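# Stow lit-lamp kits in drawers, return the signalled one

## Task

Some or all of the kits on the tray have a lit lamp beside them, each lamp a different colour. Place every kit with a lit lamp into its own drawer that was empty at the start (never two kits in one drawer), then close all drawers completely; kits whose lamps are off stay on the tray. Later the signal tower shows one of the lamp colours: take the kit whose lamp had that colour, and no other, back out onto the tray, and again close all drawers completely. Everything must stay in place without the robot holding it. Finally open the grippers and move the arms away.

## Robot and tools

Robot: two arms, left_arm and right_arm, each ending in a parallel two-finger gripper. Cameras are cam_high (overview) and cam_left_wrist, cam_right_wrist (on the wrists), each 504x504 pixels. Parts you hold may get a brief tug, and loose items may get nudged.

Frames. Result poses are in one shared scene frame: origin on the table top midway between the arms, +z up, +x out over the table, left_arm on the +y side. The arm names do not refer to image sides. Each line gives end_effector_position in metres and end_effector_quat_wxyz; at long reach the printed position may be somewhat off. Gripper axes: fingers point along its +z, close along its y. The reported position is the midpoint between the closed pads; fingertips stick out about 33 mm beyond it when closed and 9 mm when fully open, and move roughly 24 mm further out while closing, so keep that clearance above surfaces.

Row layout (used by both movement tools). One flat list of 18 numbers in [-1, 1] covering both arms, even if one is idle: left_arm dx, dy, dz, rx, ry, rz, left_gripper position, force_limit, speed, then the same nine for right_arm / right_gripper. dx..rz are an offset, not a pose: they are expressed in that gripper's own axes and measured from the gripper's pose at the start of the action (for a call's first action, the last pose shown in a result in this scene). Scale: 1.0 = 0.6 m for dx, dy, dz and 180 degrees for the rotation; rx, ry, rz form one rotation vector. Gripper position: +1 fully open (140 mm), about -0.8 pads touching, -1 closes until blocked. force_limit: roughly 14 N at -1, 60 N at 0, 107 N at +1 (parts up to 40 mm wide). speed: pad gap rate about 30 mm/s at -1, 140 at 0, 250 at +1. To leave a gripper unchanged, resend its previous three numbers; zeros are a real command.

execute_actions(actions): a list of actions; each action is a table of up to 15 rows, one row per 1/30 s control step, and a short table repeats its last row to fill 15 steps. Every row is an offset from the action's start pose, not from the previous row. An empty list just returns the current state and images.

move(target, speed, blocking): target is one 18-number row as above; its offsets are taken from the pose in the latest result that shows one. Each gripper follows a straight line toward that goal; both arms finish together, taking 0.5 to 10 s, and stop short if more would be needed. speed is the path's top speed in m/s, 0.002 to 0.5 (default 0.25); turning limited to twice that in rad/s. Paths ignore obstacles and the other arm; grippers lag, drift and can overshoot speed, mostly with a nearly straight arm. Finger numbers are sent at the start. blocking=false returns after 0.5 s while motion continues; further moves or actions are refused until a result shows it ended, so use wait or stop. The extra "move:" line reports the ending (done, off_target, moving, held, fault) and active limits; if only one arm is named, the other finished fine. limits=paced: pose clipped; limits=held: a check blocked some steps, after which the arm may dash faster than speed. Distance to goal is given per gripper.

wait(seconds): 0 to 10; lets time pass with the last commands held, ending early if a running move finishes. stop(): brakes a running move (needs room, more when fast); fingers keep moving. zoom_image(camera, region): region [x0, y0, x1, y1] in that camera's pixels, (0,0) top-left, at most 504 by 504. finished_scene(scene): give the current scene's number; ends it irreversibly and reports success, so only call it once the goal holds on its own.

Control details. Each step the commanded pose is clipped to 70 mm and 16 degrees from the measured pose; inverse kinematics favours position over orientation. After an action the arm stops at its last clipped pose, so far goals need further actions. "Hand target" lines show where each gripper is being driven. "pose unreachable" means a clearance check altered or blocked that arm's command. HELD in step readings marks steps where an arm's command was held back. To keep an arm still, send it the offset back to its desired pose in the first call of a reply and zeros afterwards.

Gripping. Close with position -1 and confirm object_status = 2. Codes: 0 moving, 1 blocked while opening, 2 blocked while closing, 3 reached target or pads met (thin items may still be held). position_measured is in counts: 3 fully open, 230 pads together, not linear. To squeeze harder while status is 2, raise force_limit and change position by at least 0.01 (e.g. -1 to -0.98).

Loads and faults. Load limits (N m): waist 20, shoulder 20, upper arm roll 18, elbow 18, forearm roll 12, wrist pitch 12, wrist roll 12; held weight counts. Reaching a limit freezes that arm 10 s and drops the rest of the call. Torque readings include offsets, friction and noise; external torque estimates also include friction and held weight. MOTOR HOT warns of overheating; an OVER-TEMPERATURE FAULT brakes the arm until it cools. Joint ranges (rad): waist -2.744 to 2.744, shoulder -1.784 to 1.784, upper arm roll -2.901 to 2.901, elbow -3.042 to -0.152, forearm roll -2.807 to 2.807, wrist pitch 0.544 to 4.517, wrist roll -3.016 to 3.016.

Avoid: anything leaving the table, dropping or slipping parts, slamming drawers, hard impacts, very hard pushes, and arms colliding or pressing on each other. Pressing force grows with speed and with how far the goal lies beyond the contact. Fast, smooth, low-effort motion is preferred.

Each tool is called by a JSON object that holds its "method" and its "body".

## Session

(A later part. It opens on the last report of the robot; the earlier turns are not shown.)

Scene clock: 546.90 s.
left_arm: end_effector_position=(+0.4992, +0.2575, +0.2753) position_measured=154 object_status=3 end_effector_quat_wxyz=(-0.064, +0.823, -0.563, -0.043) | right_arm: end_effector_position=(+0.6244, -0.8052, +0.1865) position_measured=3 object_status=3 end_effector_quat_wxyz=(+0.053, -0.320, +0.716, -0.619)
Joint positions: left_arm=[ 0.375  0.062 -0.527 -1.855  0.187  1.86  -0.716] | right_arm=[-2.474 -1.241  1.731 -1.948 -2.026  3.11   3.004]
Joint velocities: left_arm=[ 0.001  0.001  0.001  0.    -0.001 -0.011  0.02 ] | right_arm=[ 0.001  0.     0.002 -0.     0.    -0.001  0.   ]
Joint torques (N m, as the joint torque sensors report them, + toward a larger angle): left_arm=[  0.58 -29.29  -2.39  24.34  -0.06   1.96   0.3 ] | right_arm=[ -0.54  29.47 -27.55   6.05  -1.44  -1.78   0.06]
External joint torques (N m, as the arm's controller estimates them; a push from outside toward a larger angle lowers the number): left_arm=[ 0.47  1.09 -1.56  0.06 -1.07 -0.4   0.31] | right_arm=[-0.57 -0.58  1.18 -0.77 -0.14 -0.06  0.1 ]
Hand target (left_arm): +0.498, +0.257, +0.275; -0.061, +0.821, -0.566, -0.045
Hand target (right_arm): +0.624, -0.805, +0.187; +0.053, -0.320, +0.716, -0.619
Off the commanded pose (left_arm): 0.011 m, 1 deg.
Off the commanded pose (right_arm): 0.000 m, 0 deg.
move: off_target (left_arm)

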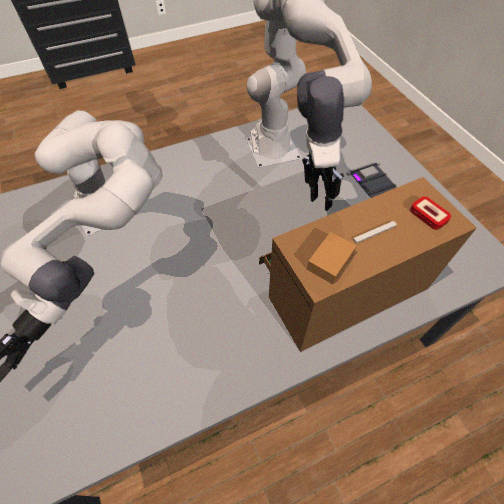

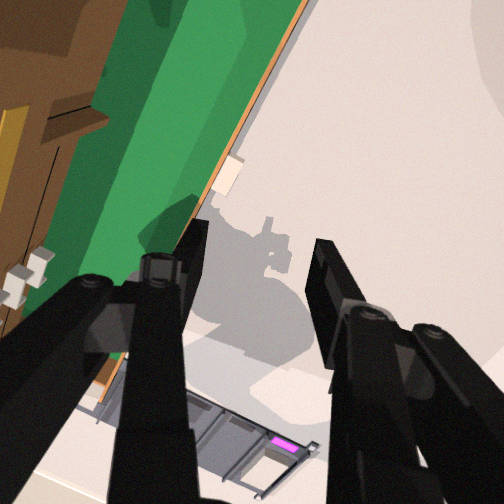

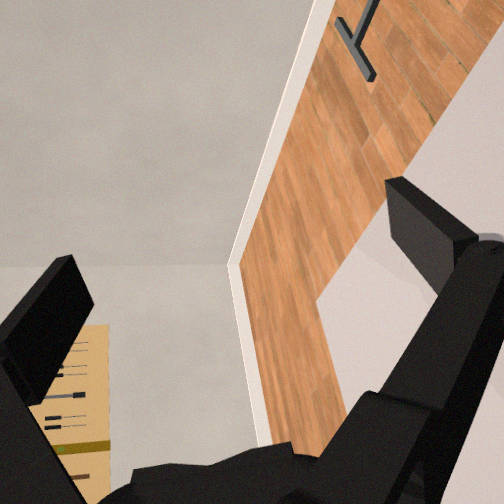

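{"method": "move", "body": {"target": [-0.56,-0.27,0.17,0,0.049,0.12,-0.2,0,0,0,0,0,0,0,0,1,0,0]}}

Scene clock: 550.93 s.
left_arm: end_effector_position=(+0.5272, +0.6407, +0.2258) position_measured=154 object_status=3 end_effector_quat_wxyz=(-0.008, +0.707, -0.707, +0.006) | right_arm: end_effector_position=(+0.6244, -0.8052, +0.1865) position_measured=3 object_status=3 end_effector_quat_wxyz=(+0.053, -0.320, +0.716, -0.619)
Joint positions: left_arm=[ 0.832  0.279 -0.289 -1.701  0.081  1.987  0.388] | right_arm=[-2.474 -1.241  1.731 -1.948 -2.026  3.11   3.004]
Joint velocities: left_arm=[-0.001  0.001 -0.     0.    -0.001 -0.003  0.027] | right_arm=[-0.    -0.    -0.001  0.    -0.     0.     0.001]
Joint torques (N m, as the joint torque sensors report them, + toward a larger angle): left_arm=[  1.49 -37.63  -2.88  25.58  -0.43   2.01   0.26] | right_arm=[ -0.52  29.42 -27.68   6.26  -1.46  -1.79   0.09]
External joint torques (N m, as the arm's controller estimates them; a push from outside toward a larger angle lowers the number): left_arm=[ 1.56  2.52 -0.56  1.37 -1.15 -0.51  0.27] | right_arm=[-0.49 -0.69  1.13 -0.56 -0.16 -0.07  0.13]
Hand target (left_arm): +0.527, +0.640, +0.226; -0.006, +0.704, -0.710, +0.007
Hand target (right_arm): +0.624, -0.805, +0.187; +0.053, -0.320, +0.716, -0.619
Off the commanded pose (left_arm): 0.006 m, 1 deg.
Off the commanded pose (right_arm): 0.000 m, 0 deg.
move: off_target (left_arm)

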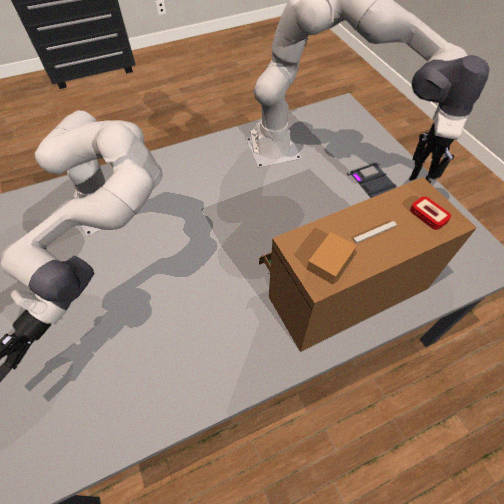

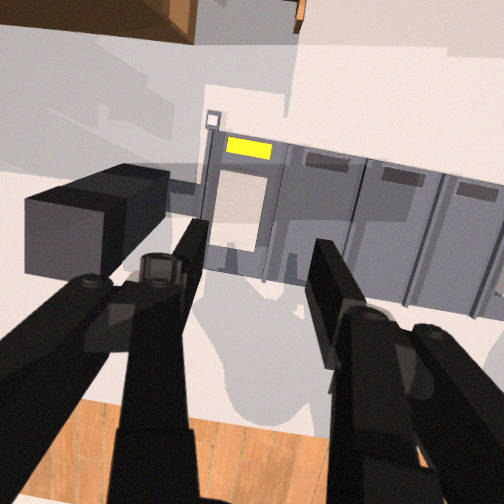

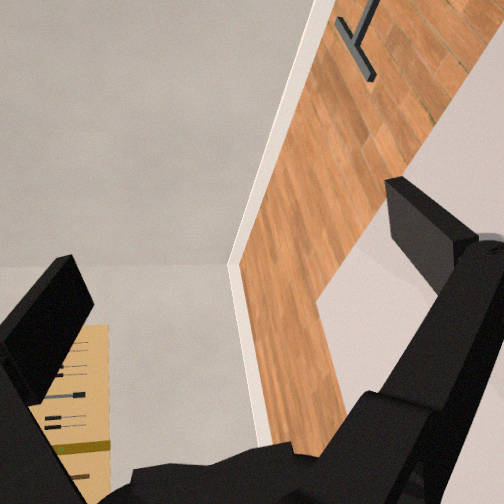

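{"method": "move", "body": {"target": [-0.027,-0.03,0.25,0.07,0,0,-0.2,0,0,0,0,0,0,0,0,1,0,0], "speed": 0.1}}

Scene clock: 554.53 s.
left_arm: end_effector_position=(+0.5516, +0.6533, +0.0767) position_measured=154 object_status=3 end_effector_quat_wxyz=(-0.083, +0.701, -0.703, +0.086) | right_arm: end_effector_position=(+0.6244, -0.8052, +0.1865) position_measured=3 object_status=3 end_effector_quat_wxyz=(+0.053, -0.320, +0.716, -0.619)
Joint positions: left_arm=[ 0.908  0.407 -0.312 -2.006  0.008  2.606  0.494] | right_arm=[-2.474 -1.241  1.731 -1.948 -2.026  3.11   3.004]
Joint velocities: left_arm=[ 0.002 -0.     0.     0.001 -0.001  0.01   0.01 ] | right_arm=[-0.001 -0.001 -0.     0.    -0.     0.001 -0.001]
Joint torques (N m, as the joint torque sensors report them, + toward a larger angle): left_arm=[  1.65 -38.37  -5.11  20.09  -0.08   3.43   0.37] | right_arm=[ -0.45  29.69 -27.71   6.21  -1.48  -1.79   0.06]
External joint torques (N m, as the arm's controller estimates them; a push from outside toward a larger angle lowers the number): left_arm=[ 1.61  2.55 -1.51 -1.35 -0.71  0.52  0.39] | right_arm=[-0.38 -0.38  1.11 -0.62 -0.17 -0.06  0.1 ]
Hand target (left_arm): +0.552, +0.653, +0.076; -0.084, +0.700, -0.704, +0.087
Hand target (right_arm): +0.624, -0.805, +0.187; +0.053, -0.320, +0.716, -0.619
Off the commanded pose (left_arm): 0.006 m, 0 deg.
Off the commanded pose (right_arm): 0.000 m, 0 deg.
move: off_target (left_arm)

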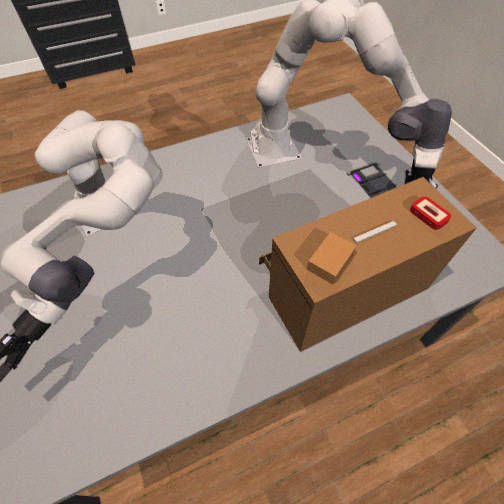

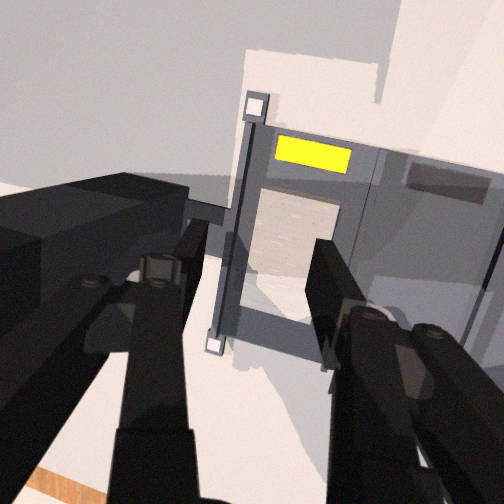

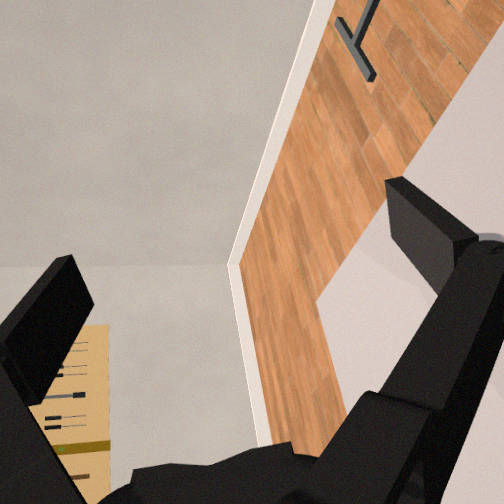

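{"method": "move", "body": {"target": [0.004,0.022,0.018,-0.02,0,0,-0.2,0,0,0,0,0,0,0,0,1,0,0], "speed": 0.04}}

Scene clock: 557.30 s.
left_arm: end_effector_position=(+0.5417, +0.6512, +0.0635) position_measured=154 object_status=3 end_effector_quat_wxyz=(-0.063, +0.702, -0.706, +0.065) | right_arm: end_effector_position=(+0.6244, -0.8052, +0.1865) position_measured=3 object_status=3 end_effector_quat_wxyz=(+0.053, -0.320, +0.716, -0.619)
Joint positions: left_arm=[ 0.862  0.426 -0.269 -1.985  0.038  2.557  0.467] | right_arm=[-2.474 -1.241  1.731 -1.948 -2.026  3.11   3.004]
Joint velocities: left_arm=[-0.012  0.001  0.012  0.004  0.    -0.013 -0.014] | right_arm=[ 0.     0.001  0.001 -0.     0.001  0.    -0.   ]
Joint torques (N m, as the joint torque sensors report them, + toward a larger angle): left_arm=[ -1.62 -39.72  -2.79  22.38   1.48   2.37  -0.23] | right_arm=[ -0.65  29.3  -27.56   6.18  -1.49  -1.78   0.06]
External joint torques (N m, as the arm's controller estimates them; a push from outside toward a larger angle lowers the number): left_arm=[-1.62  2.06  0.48  0.97  0.89 -0.46 -0.22] | right_arm=[-0.69 -0.77  1.19 -0.66 -0.19 -0.06  0.1 ]
Hand target (left_arm): +0.541, +0.651, +0.063; -0.062, +0.704, -0.705, +0.064
Hand target (right_arm): +0.624, -0.805, +0.187; +0.053, -0.320, +0.716, -0.619
Off the commanded pose (left_arm): 0.001 m, 0 deg.
Off the commanded pose (right_arm): 0.000 m, 0 deg.
move: done

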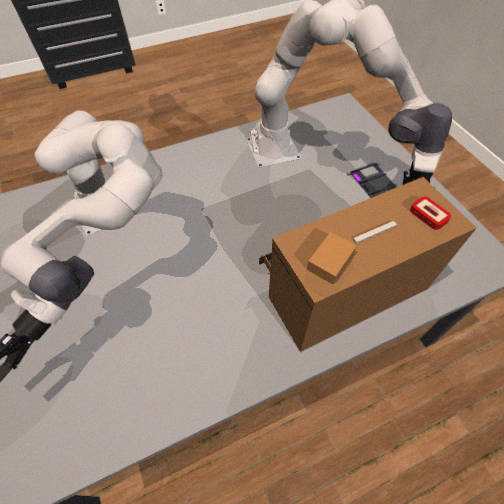

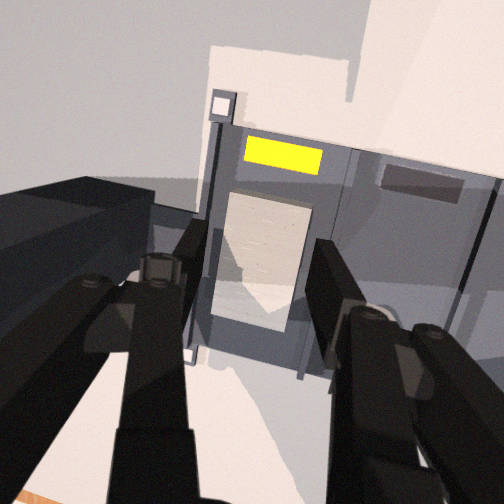

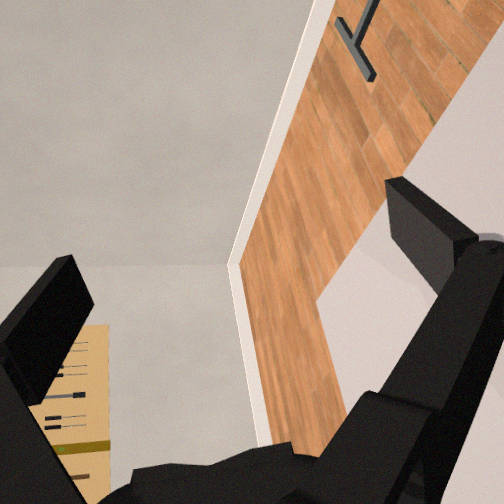

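{"method": "move", "body": {"target": [0,0,0.03,0,0,0,-0.2,0,0,0,0,0,0,0,0,1,0,0], "speed": 0.03}}

{"method": "move", "body": {"target": [0,0,0,0,0,0,-1,0,0,0,0,0,0,0,0,1,0,0]}}

{"method": "move", "body": {"target": [0,0.02,-0.14,-0.057,0,0,-1,0,0,0,0,0,0,0,0,1,0,0], "speed": 0.1}}

{"method": "move", "body": {"target": [0.5,0.08,-0.15,0,0,0.5,-1,0,0,0,0,0,0,0,0,1,0,0]}}

Scene clock: 565.03 s.
left_arm: end_effector_position=(+0.5436, +0.6501, +0.0455) position_measured=154 object_status=3 end_effector_quat_wxyz=(-0.061, +0.702, -0.706, +0.066) | right_arm: end_effector_position=(+0.6244, -0.8052, +0.1865) position_measured=3 object_status=3 end_effector_quat_wxyz=(+0.053, -0.320, +0.716, -0.619)
Joint positions: left_arm=[ 0.854  0.464 -0.262 -1.978  0.045  2.583  0.463] | right_arm=[-2.474 -1.241  1.731 -1.948 -2.026  3.11   3.004]
Joint velocities: left_arm=[-0.002 -0.     0.003  0.     0.002  0.007 -0.001] | right_arm=[ 0.001  0.    -0.001  0.    -0.001  0.     0.   ]
Joint torques (N m, as the joint torque sensors report them, + toward a larger angle): left_arm=[ -0.95 -39.61  -3.31  21.66   1.55   3.31  -0.02] | right_arm=[ -0.47  29.2  -27.57   6.31  -1.45  -1.78   0.08]
External joint torques (N m, as the arm's controller estimates them; a push from outside toward a larger angle lowers the number): left_arm=[-1.09  2.87  0.01  0.67  0.97  0.5  -0.01] | right_arm=[-0.48 -0.87  1.21 -0.54 -0.14 -0.06  0.12]
Hand target (left_arm): +0.545, +0.651, +0.046; -0.063, +0.702, -0.706, +0.066
Hand target (right_arm): +0.624, -0.805, +0.187; +0.053, -0.320, +0.716, -0.619
Off the commanded pose (left_arm): 0.002 m, 0 deg.
Off the commanded pose (right_arm): 0.000 m, 0 deg.
move: done

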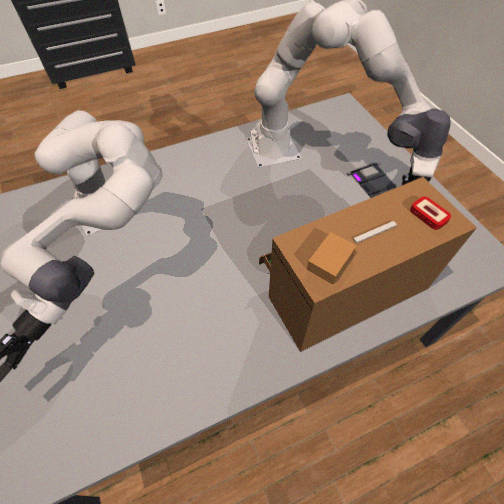

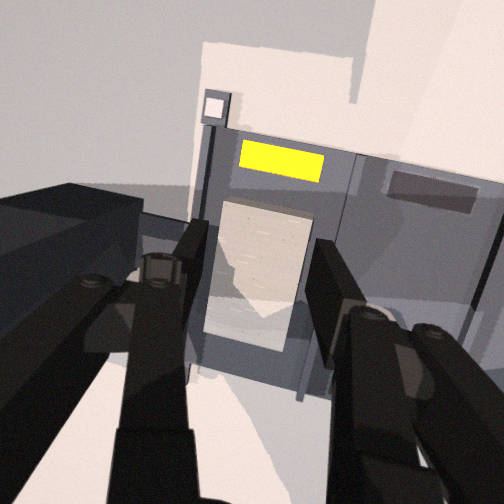

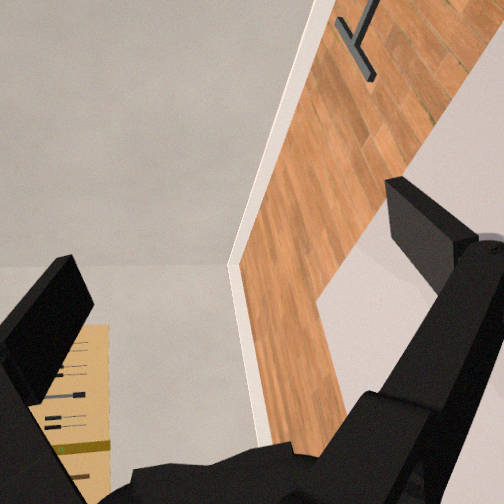

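Scene clock: 565.60 s.
left_arm: end_effector_position=(+0.5442, +0.6522, +0.0524) position_measured=213 object_status=0 end_effector_quat_wxyz=(-0.063, +0.702, -0.706, +0.065) | right_arm: end_effector_position=(+0.6244, -0.8052, +0.1865) position_measured=3 object_status=3 end_effector_quat_wxyz=(+0.053, -0.320, +0.716, -0.619)
Joint positions: left_arm=[ 0.855  0.453 -0.261 -1.976  0.045  2.574  0.463] | right_arm=[-2.474 -1.241  1.731 -1.948 -2.026  3.11   3.004]
Joint velocities: left_arm=[-0.001 -0.    -0.     0.    -0.    -0.001 -0.001] | right_arm=[ 0.     0.     0.001  0.001 -0.001 -0.     0.001]
Joint torques (N m, as the joint torque sensors report them, + toward a larger angle): left_arm=[  0.28 -34.19  -3.92  19.04   0.36   4.11   0.05] | right_arm=[ -0.65  29.39 -27.54   6.24  -1.46  -1.78   0.05]
External joint torques (N m, as the arm's controller estimates them; a push from outside toward a larger angle lowers the number): left_arm=[ 0.27  8.2  -0.58 -2.14 -0.23  1.28  0.06] | right_arm=[-0.77 -0.64  1.16 -0.66 -0.16 -0.07  0.09]
Hand target (left_arm): +0.543, +0.650, +0.046; -0.061, +0.702, -0.706, +0.066
Hand target (right_arm): +0.624, -0.805, +0.187; +0.053, -0.320, +0.716, -0.619
Off the commanded pose (left_arm): 0.007 m, 0 deg.
Off the commanded pose (right_arm): 0.000 m, 0 deg.
move: off_target (left_arm)

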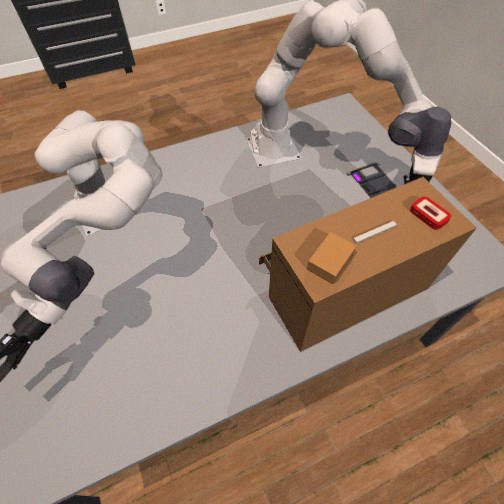

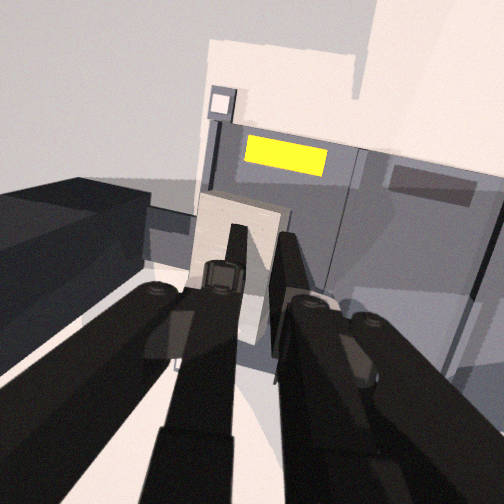

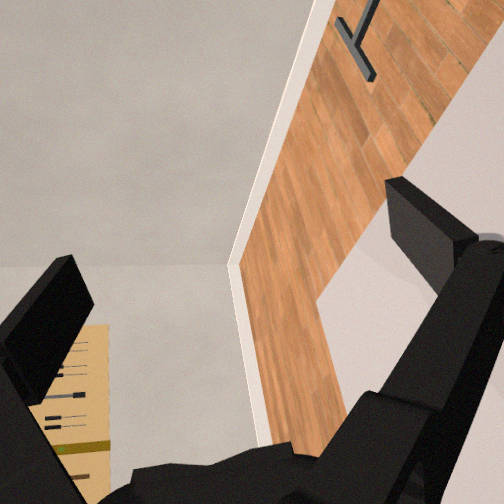

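Scene clock: 567.17 s.
left_arm: end_effector_position=(+0.5154, +0.6539, +0.1322) position_measured=229 object_status=2 end_effector_quat_wxyz=(-0.001, +0.705, -0.709, +0.001) | right_arm: end_effector_position=(+0.6244, -0.8052, +0.1865) position_measured=3 object_status=3 end_effector_quat_wxyz=(+0.053, -0.320, +0.716, -0.619)
Joint positions: left_arm=[ 0.81   0.362 -0.232 -1.821  0.097  2.175  0.408] | right_arm=[-2.474 -1.241  1.731 -1.948 -2.026  3.11   3.004]
Joint velocities: left_arm=[ 0.001 -0.001  0.     0.     0.001 -0.012 -0.006] | right_arm=[ 0.001  0.001 -0.001 -0.002 -0.001  0.    -0.   ]
Joint torques (N m, as the joint torque sensors report them, + toward a larger angle): left_arm=[ -0.99 -40.45  -2.61  25.2    1.72   2.16  -0.11] | right_arm=[ -0.61  29.35 -27.67   6.09  -1.44  -1.78   0.09]
External joint torques (N m, as the arm's controller estimates them; a push from outside toward a larger angle lowers the number): left_arm=[-0.98  1.74 -0.26  1.94  1.07 -0.34 -0.11] | right_arm=[-0.61 -0.75  1.16 -0.74 -0.13 -0.06  0.13]
Hand target (left_arm): +0.515, +0.655, +0.133; -0.001, +0.706, -0.708, -0.001
Hand target (right_arm): +0.624, -0.805, +0.187; +0.053, -0.320, +0.716, -0.619
Off the commanded pose (left_arm): 0.002 m, 0 deg.
Off the commanded pose (right_arm): 0.000 m, 0 deg.
move: done

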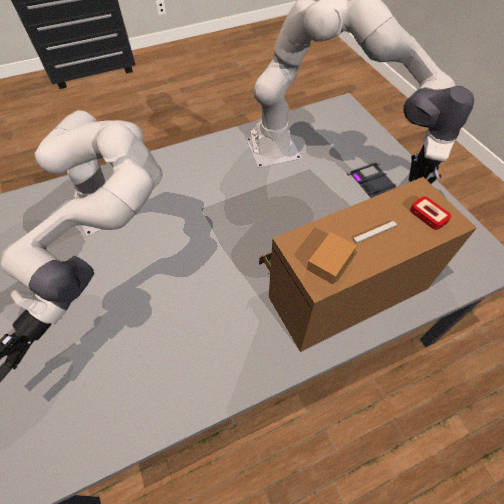

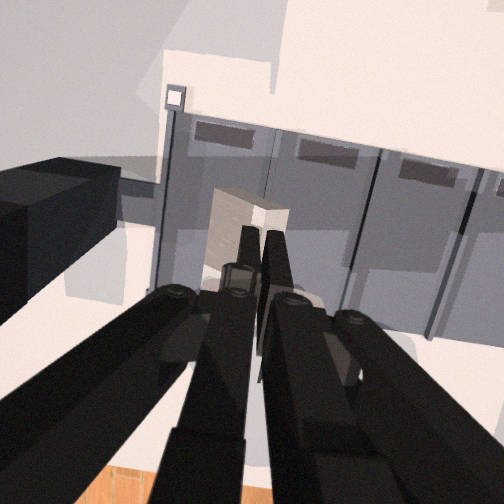

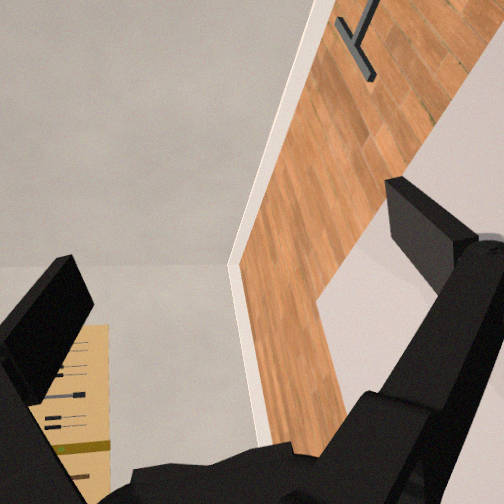

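Scene clock: 571.20 s.
left_arm: end_effector_position=(+0.4670, +0.3551, +0.2243) position_measured=232 object_status=3 end_effector_quat_wxyz=(+0.003, -0.003, +1.000, +0.004) | right_arm: end_effector_position=(+0.6244, -0.8052, +0.1865) position_measured=3 object_status=3 end_effector_quat_wxyz=(+0.053, -0.320, +0.716, -0.619)
Joint positions: left_arm=[ 0.673 -0.098 -0.553 -2.156 -0.05   2.078  1.577] | right_arm=[-2.474 -1.241  1.731 -1.948 -2.026  3.11   3.004]
Joint velocities: left_arm=[ 0.001  0.     0.001 -0.002 -0.002  0.001  0.029] | right_arm=[ 0.    -0.001  0.001 -0.    -0.001  0.    -0.002]
Joint torques (N m, as the joint torque sensors report them, + toward a larger angle): left_arm=[ -0.64 -26.15   1.58  21.92  -0.44   2.08   0.28] | right_arm=[ -0.42  29.26 -27.47   6.11  -1.45  -1.78   0.09]
External joint torques (N m, as the arm's controller estimates them; a push from outside toward a larger angle lowers the number): left_arm=[-0.82 -2.07 -0.1  -1.83 -1.17 -0.35  0.28] | right_arm=[-0.46 -0.74  1.21 -0.68 -0.14 -0.08  0.13]
Hand target (left_arm): +0.466, +0.354, +0.224; +0.002, +0.003, +1.000, +0.003
Hand target (right_arm): +0.624, -0.805, +0.187; +0.053, -0.320, +0.716, -0.619
Off the commanded pose (left_arm): 0.003 m, 1 deg.
Off the commanded pose (right_arm): 0.000 m, 0 deg.
move: done

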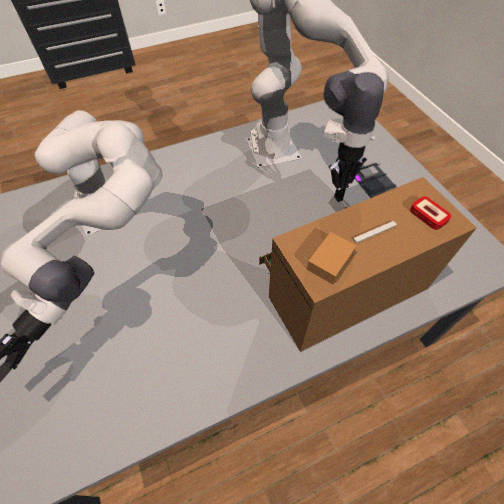

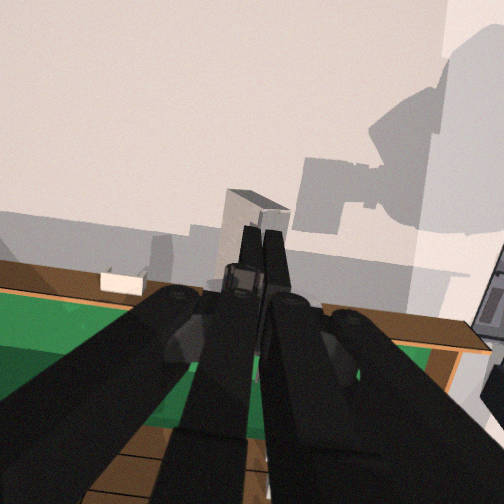

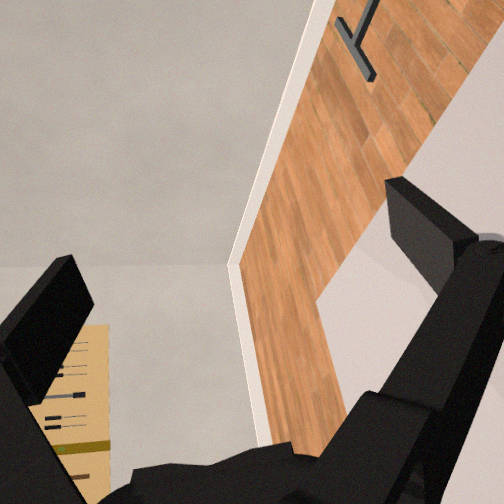

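{"method": "move", "body": {"target": [0.07,0,0.235,0,0,0,-1,0,0,0,0,0,0,0,0,1,0,0], "speed": 0.06}}

{"method": "zoom_image", "body": {"camera": "cam_high", "region": [280,130,400,230]}}

Scene clock: 576.23 s.
left_arm: end_effector_position=(+0.4273, +0.3531, +0.0831) position_measured=232 object_status=3 end_effector_quat_wxyz=(+0.003, +0.000, +1.000, +0.000) | right_arm: end_effector_position=(+0.6244, -0.8052, +0.1865) position_measured=3 object_status=3 end_effector_quat_wxyz=(+0.053, -0.320, +0.716, -0.619)
Joint positions: left_arm=[ 0.673  0.018 -0.568 -2.446  0.017  2.466  1.529] | right_arm=[-2.474 -1.241  1.731 -1.948 -2.026  3.11   3.004]
Joint velocities: left_arm=[-0.002  0.    -0.001 -0.     0.004  0.01  -0.013] | right_arm=[ 0.001 -0.001  0.001  0.002 -0.    -0.     0.001]
Joint torques (N m, as the joint torque sensors report them, + toward a larger angle): left_arm=[ -1.03 -23.63  -1.14  18.42   1.56   2.89  -0.11] | right_arm=[ -0.54  29.41 -27.48   6.19  -1.44  -1.8    0.05]
External joint torques (N m, as the arm's controller estimates them; a push from outside toward a larger angle lowers the number): left_arm=[-0.92  1.13 -0.77 -1.91  1.04  0.46 -0.11] | right_arm=[-0.58 -0.63  1.23 -0.66 -0.14 -0.08  0.09]
Hand target (left_arm): +0.428, +0.352, +0.082; +0.004, -0.000, +1.000, +0.001
Hand target (right_arm): +0.624, -0.805, +0.187; +0.053, -0.320, +0.716, -0.619
Off the commanded pose (left_arm): 0.003 m, 1 deg.
Off the commanded pose (right_arm): 0.000 m, 0 deg.
move: done

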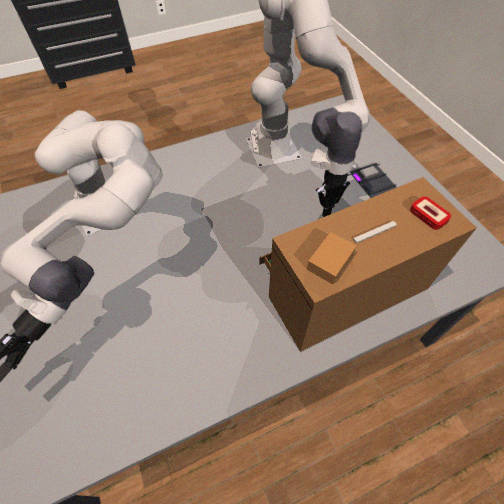

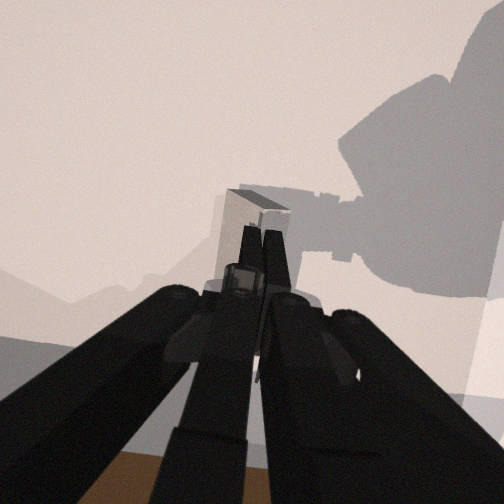

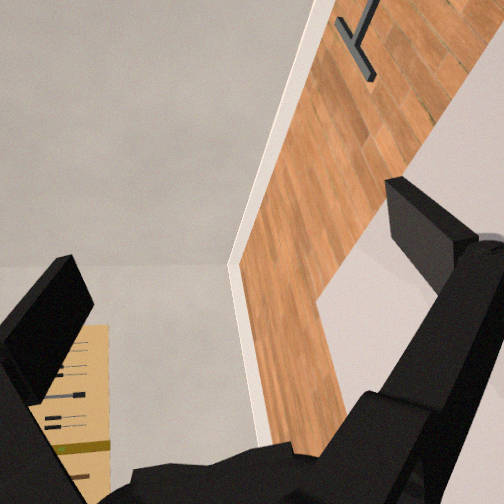

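Region (280, 130, 400, 230) of cam_high's 504x504 image, scaled by 4.200, with more detail than that image has.

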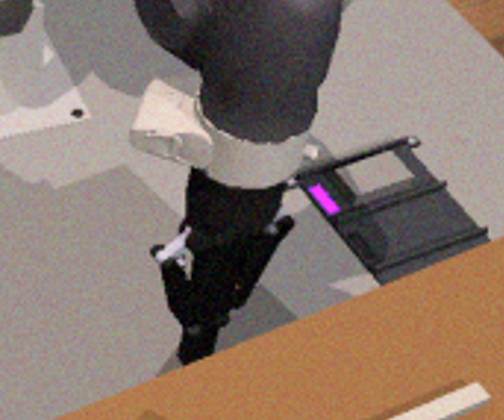

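{"method": "move", "body": {"target": [0,0.008,0.03,0,0,0,-1,0,0,0,0,0,0,0,0,1,0,0], "speed": 0.015}}

{"method": "move", "body": {"target": [0,0,0,0,0,0,-0.2,0,-0.8,0,0,0,0,0,0,1,0,0]}}

{"method": "move", "body": {"target": [0,0,-0.03,0,0,0,-0.2,0,-0.8,0,0,0,0,0,0,1,0,0], "speed": 0.04}}

Scene clock: 580.60 s.
left_arm: end_effector_position=(+0.4301, +0.3595, +0.0703) position_measured=233 object_status=3 end_effector_quat_wxyz=(+0.005, +0.001, +1.000, +0.002) | right_arm: end_effector_position=(+0.6244, -0.8052, +0.1865) position_measured=3 object_status=3 end_effector_quat_wxyz=(+0.053, -0.320, +0.716, -0.619)
Joint positions: left_arm=[ 0.673  0.054 -0.554 -2.449  0.054  2.505  1.516] | right_arm=[-2.474 -1.241  1.731 -1.948 -2.026  3.11   3.004]
Joint velocities: left_arm=[-0.     0.004  0.004 -0.001  0.007  0.009 -0.005] | right_arm=[-0.001  0.001 -0.001 -0.001  0.     0.     0.   ]
Joint torques (N m, as the joint torque sensors report them, + toward a larger angle): left_arm=[ -0.66 -19.49  -1.08  16.67   1.01   3.38  -0.24] | right_arm=[ -0.5   29.42 -27.71   6.26  -1.44  -1.79   0.05]
External joint torques (N m, as the arm's controller estimates them; a push from outside toward a larger angle lowers the number): left_arm=[-0.79  6.27 -0.33 -3.32  0.57  0.84 -0.23] | right_arm=[-0.56 -0.75  1.14 -0.63 -0.14 -0.07  0.09]
Hand target (left_arm): +0.428, +0.358, +0.065; +0.003, +0.000, +1.000, -0.000
Hand target (right_arm): +0.624, -0.805, +0.187; +0.053, -0.320, +0.716, -0.619
Off the commanded pose (left_arm): 0.006 m, 0 deg.
Off the commanded pose (right_arm): 0.000 m, 0 deg.
move: off_target (left_arm)

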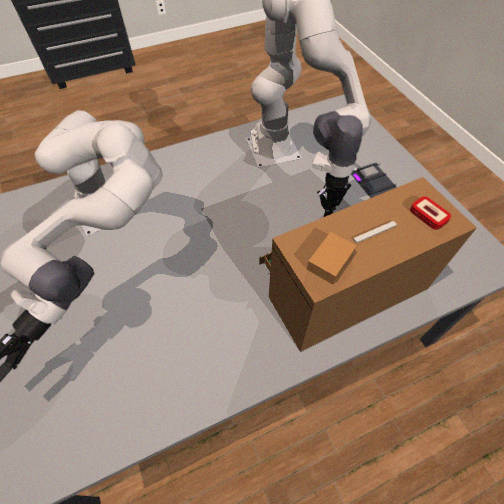

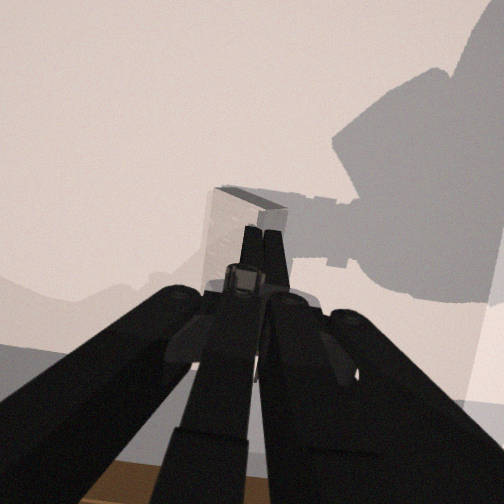

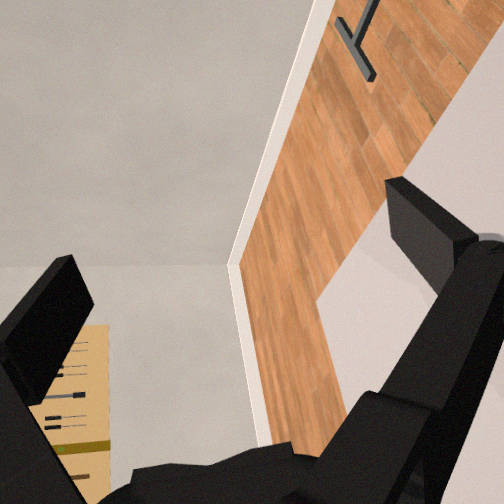

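Scene clock: 581.73 s.
left_arm: end_effector_position=(+0.4305, +0.3598, +0.0709) position_measured=154 object_status=0 end_effector_quat_wxyz=(+0.006, +0.001, +1.000, +0.002) | right_arm: end_effector_position=(+0.6244, -0.8052, +0.1865) position_measured=3 object_status=3 end_effector_quat_wxyz=(+0.053, -0.320, +0.716, -0.619)
Joint positions: left_arm=[ 0.673  0.053 -0.554 -2.449  0.054  2.505  1.516] | right_arm=[-2.474 -1.241  1.731 -1.948 -2.026  3.11   3.004]
Joint velocities: left_arm=[-0.001 -0.    -0.001  0.002 -0.001 -0.001  0.002] | right_arm=[ 0.    -0.002 -0.001 -0.001  0.    -0.001  0.001]
Joint torques (N m, as the joint torque sensors report them, + toward a larger angle): left_arm=[  0.41 -24.17  -1.56  19.12   0.27   2.41  -0.05] | right_arm=[ -0.48  29.55 -27.58   6.2   -1.51  -1.79   0.08]
External joint torques (N m, as the arm's controller estimates them; a push from outside toward a larger angle lowers the number): left_arm=[ 0.47  1.44 -0.75 -0.79 -0.22 -0.03 -0.05] | right_arm=[-0.43 -0.4   1.09 -0.54 -0.2  -0.08  0.12]
Hand target (left_arm): +0.430, +0.359, +0.070; +0.005, +0.001, +1.000, +0.002
Hand target (right_arm): +0.624, -0.805, +0.187; +0.053, -0.320, +0.716, -0.619
Off the commanded pose (left_arm): 0.001 m, 0 deg.
Off the commanded pose (right_arm): 0.000 m, 0 deg.
move: done

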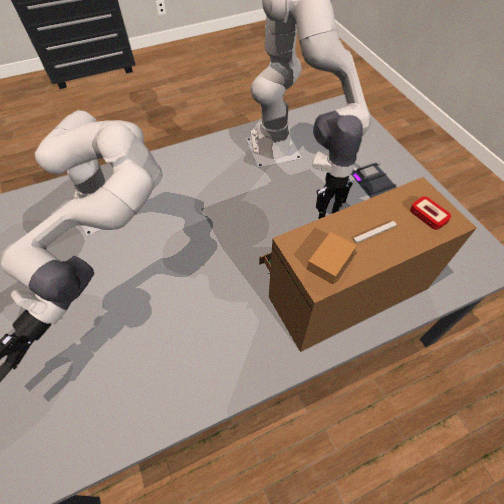

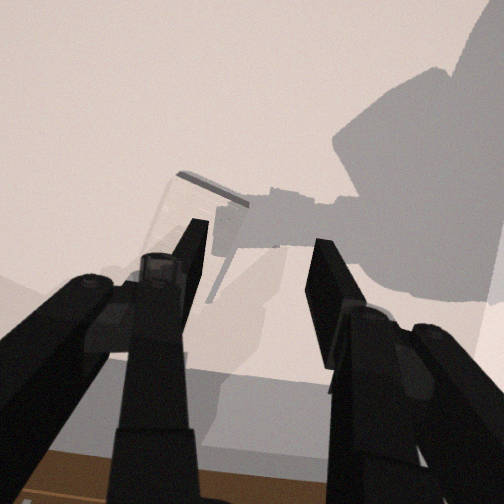

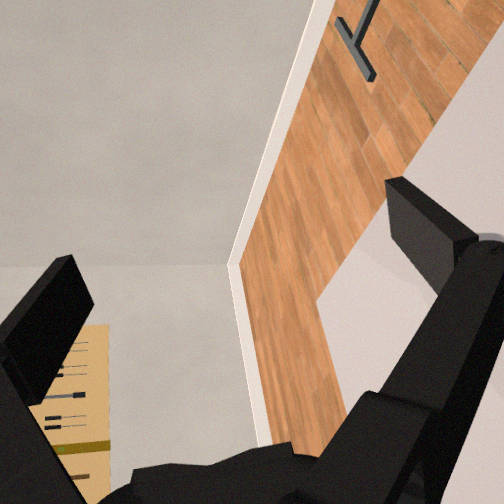

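Scene clock: 582.50 s.
left_arm: end_effector_position=(+0.4304, +0.3618, +0.0879) position_measured=154 object_status=3 end_effector_quat_wxyz=(+0.007, -0.003, +1.000, +0.004) | right_arm: end_effector_position=(+0.6244, -0.8052, +0.1865) position_measured=3 object_status=3 end_effector_quat_wxyz=(+0.053, -0.320, +0.716, -0.619)
Joint positions: left_arm=[ 0.673  0.009 -0.554 -2.442  0.019  2.464  1.536] | right_arm=[-2.474 -1.241  1.731 -1.948 -2.026  3.11   3.004]
Joint velocities: left_arm=[ 0.003  0.001 -0.    -0.    -0.009 -0.02   0.018] | right_arm=[-0.001  0.001 -0.001  0.001  0.    -0.    -0.003]
Joint torques (N m, as the joint torque sensors report them, + toward a larger angle): left_arm=[ -1.64 -25.04  -1.79  21.98  -0.67   2.07   0.38] | right_arm=[ -0.26  29.24 -27.67   6.11  -1.46  -1.8    0.05]
External joint torques (N m, as the arm's controller estimates them; a push from outside toward a larger angle lowers the number): left_arm=[-1.72 -0.29 -1.75  1.54 -1.19 -0.37  0.38] | right_arm=[-0.29 -0.94  1.19 -0.76 -0.15 -0.07  0.09]
Hand target (left_arm): +0.430, +0.360, +0.089; +0.006, +0.001, +1.000, +0.002
Hand target (right_arm): +0.624, -0.805, +0.187; +0.053, -0.320, +0.716, -0.619
Off the commanded pose (left_arm): 0.002 m, 0 deg.
Off the commanded pose (right_arm): 0.000 m, 0 deg.
move: done

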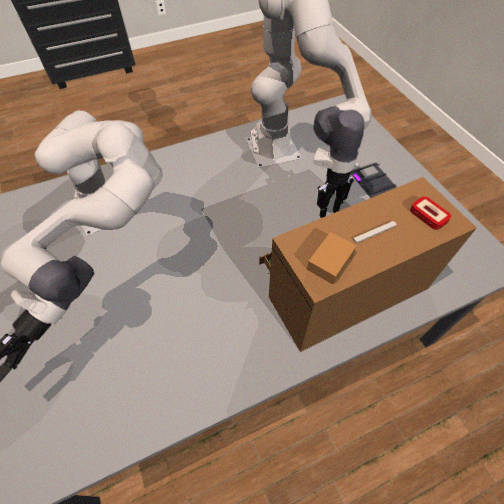

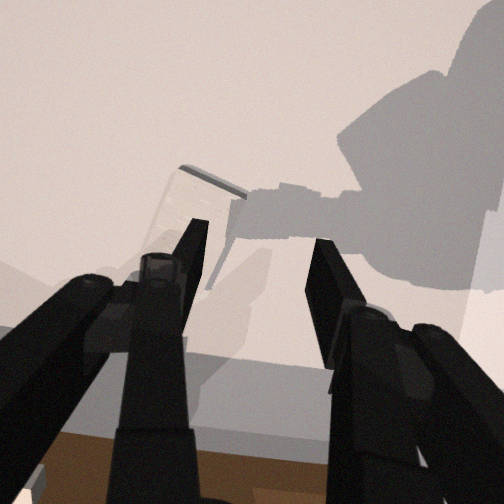

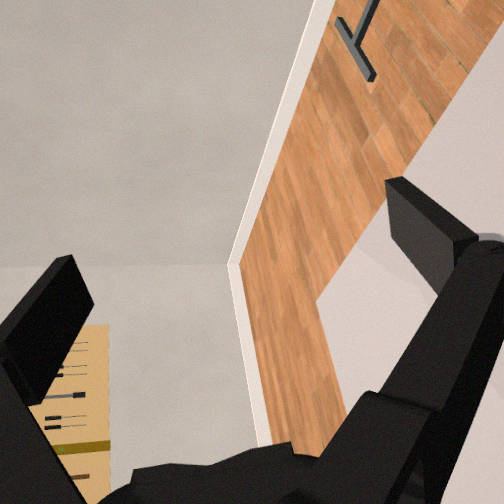

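{"method": "move", "body": {"target": [0,-0.063,0.02,0,0,0.07,-0.1,0,0,0,0,0,0,0,0,1,0,0], "speed": 0.06}}

Scene clock: 586.20 s.
left_arm: end_effector_position=(+0.4294, +0.3253, +0.0755) position_measured=141 object_status=3 end_effector_quat_wxyz=(+0.005, +0.098, +0.995, +0.003) | right_arm: end_effector_position=(+0.6244, -0.8052, +0.1865) position_measured=3 object_status=3 end_effector_quat_wxyz=(+0.053, -0.320, +0.716, -0.619)
Joint positions: left_arm=[ 0.645  0.046 -0.598 -2.442  0.054  2.49   1.638] | right_arm=[-2.474 -1.241  1.731 -1.948 -2.026  3.11   3.004]
Joint velocities: left_arm=[-0.001  0.    -0.002 -0.001  0.001  0.003  0.023] | right_arm=[-0.    -0.     0.001  0.     0.    -0.001  0.   ]
Joint torques (N m, as the joint torque sensors report them, + toward a larger angle): left_arm=[ -0.55 -22.99  -2.99  21.02   1.37   2.81   0.23] | right_arm=[ -0.57  29.33 -27.58   6.35  -1.47  -1.81   0.07]
External joint torques (N m, as the arm's controller estimates them; a push from outside toward a larger angle lowers the number): left_arm=[-0.48  1.9  -2.22  0.95  0.86  0.37  0.24] | right_arm=[-0.64 -0.68  1.09 -0.5  -0.17 -0.1   0.11]
Hand target (left_arm): +0.431, +0.324, +0.076; +0.007, +0.107, +0.994, +0.004
Hand target (right_arm): +0.624, -0.805, +0.187; +0.053, -0.320, +0.716, -0.619
Off the commanded pose (left_arm): 0.002 m, 1 deg.
Off the commanded pose (right_arm): 0.000 m, 0 deg.
move: done

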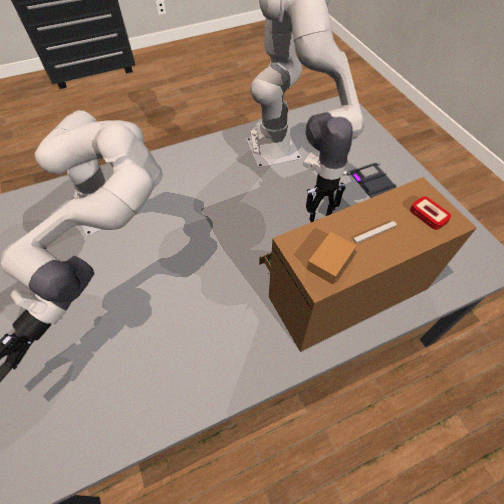

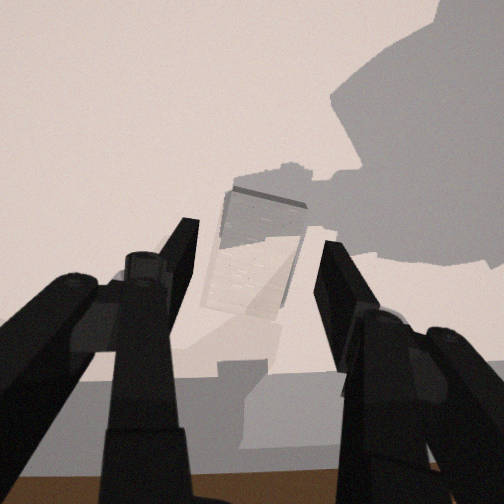

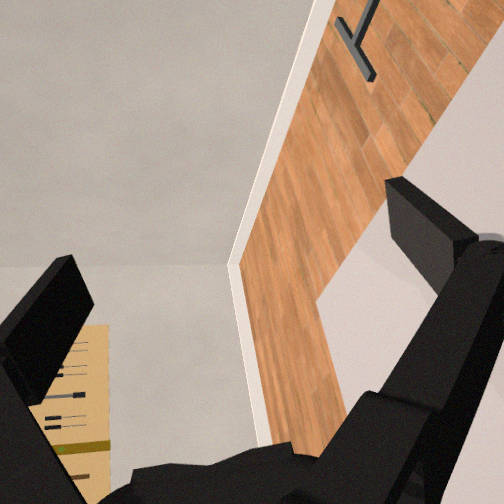

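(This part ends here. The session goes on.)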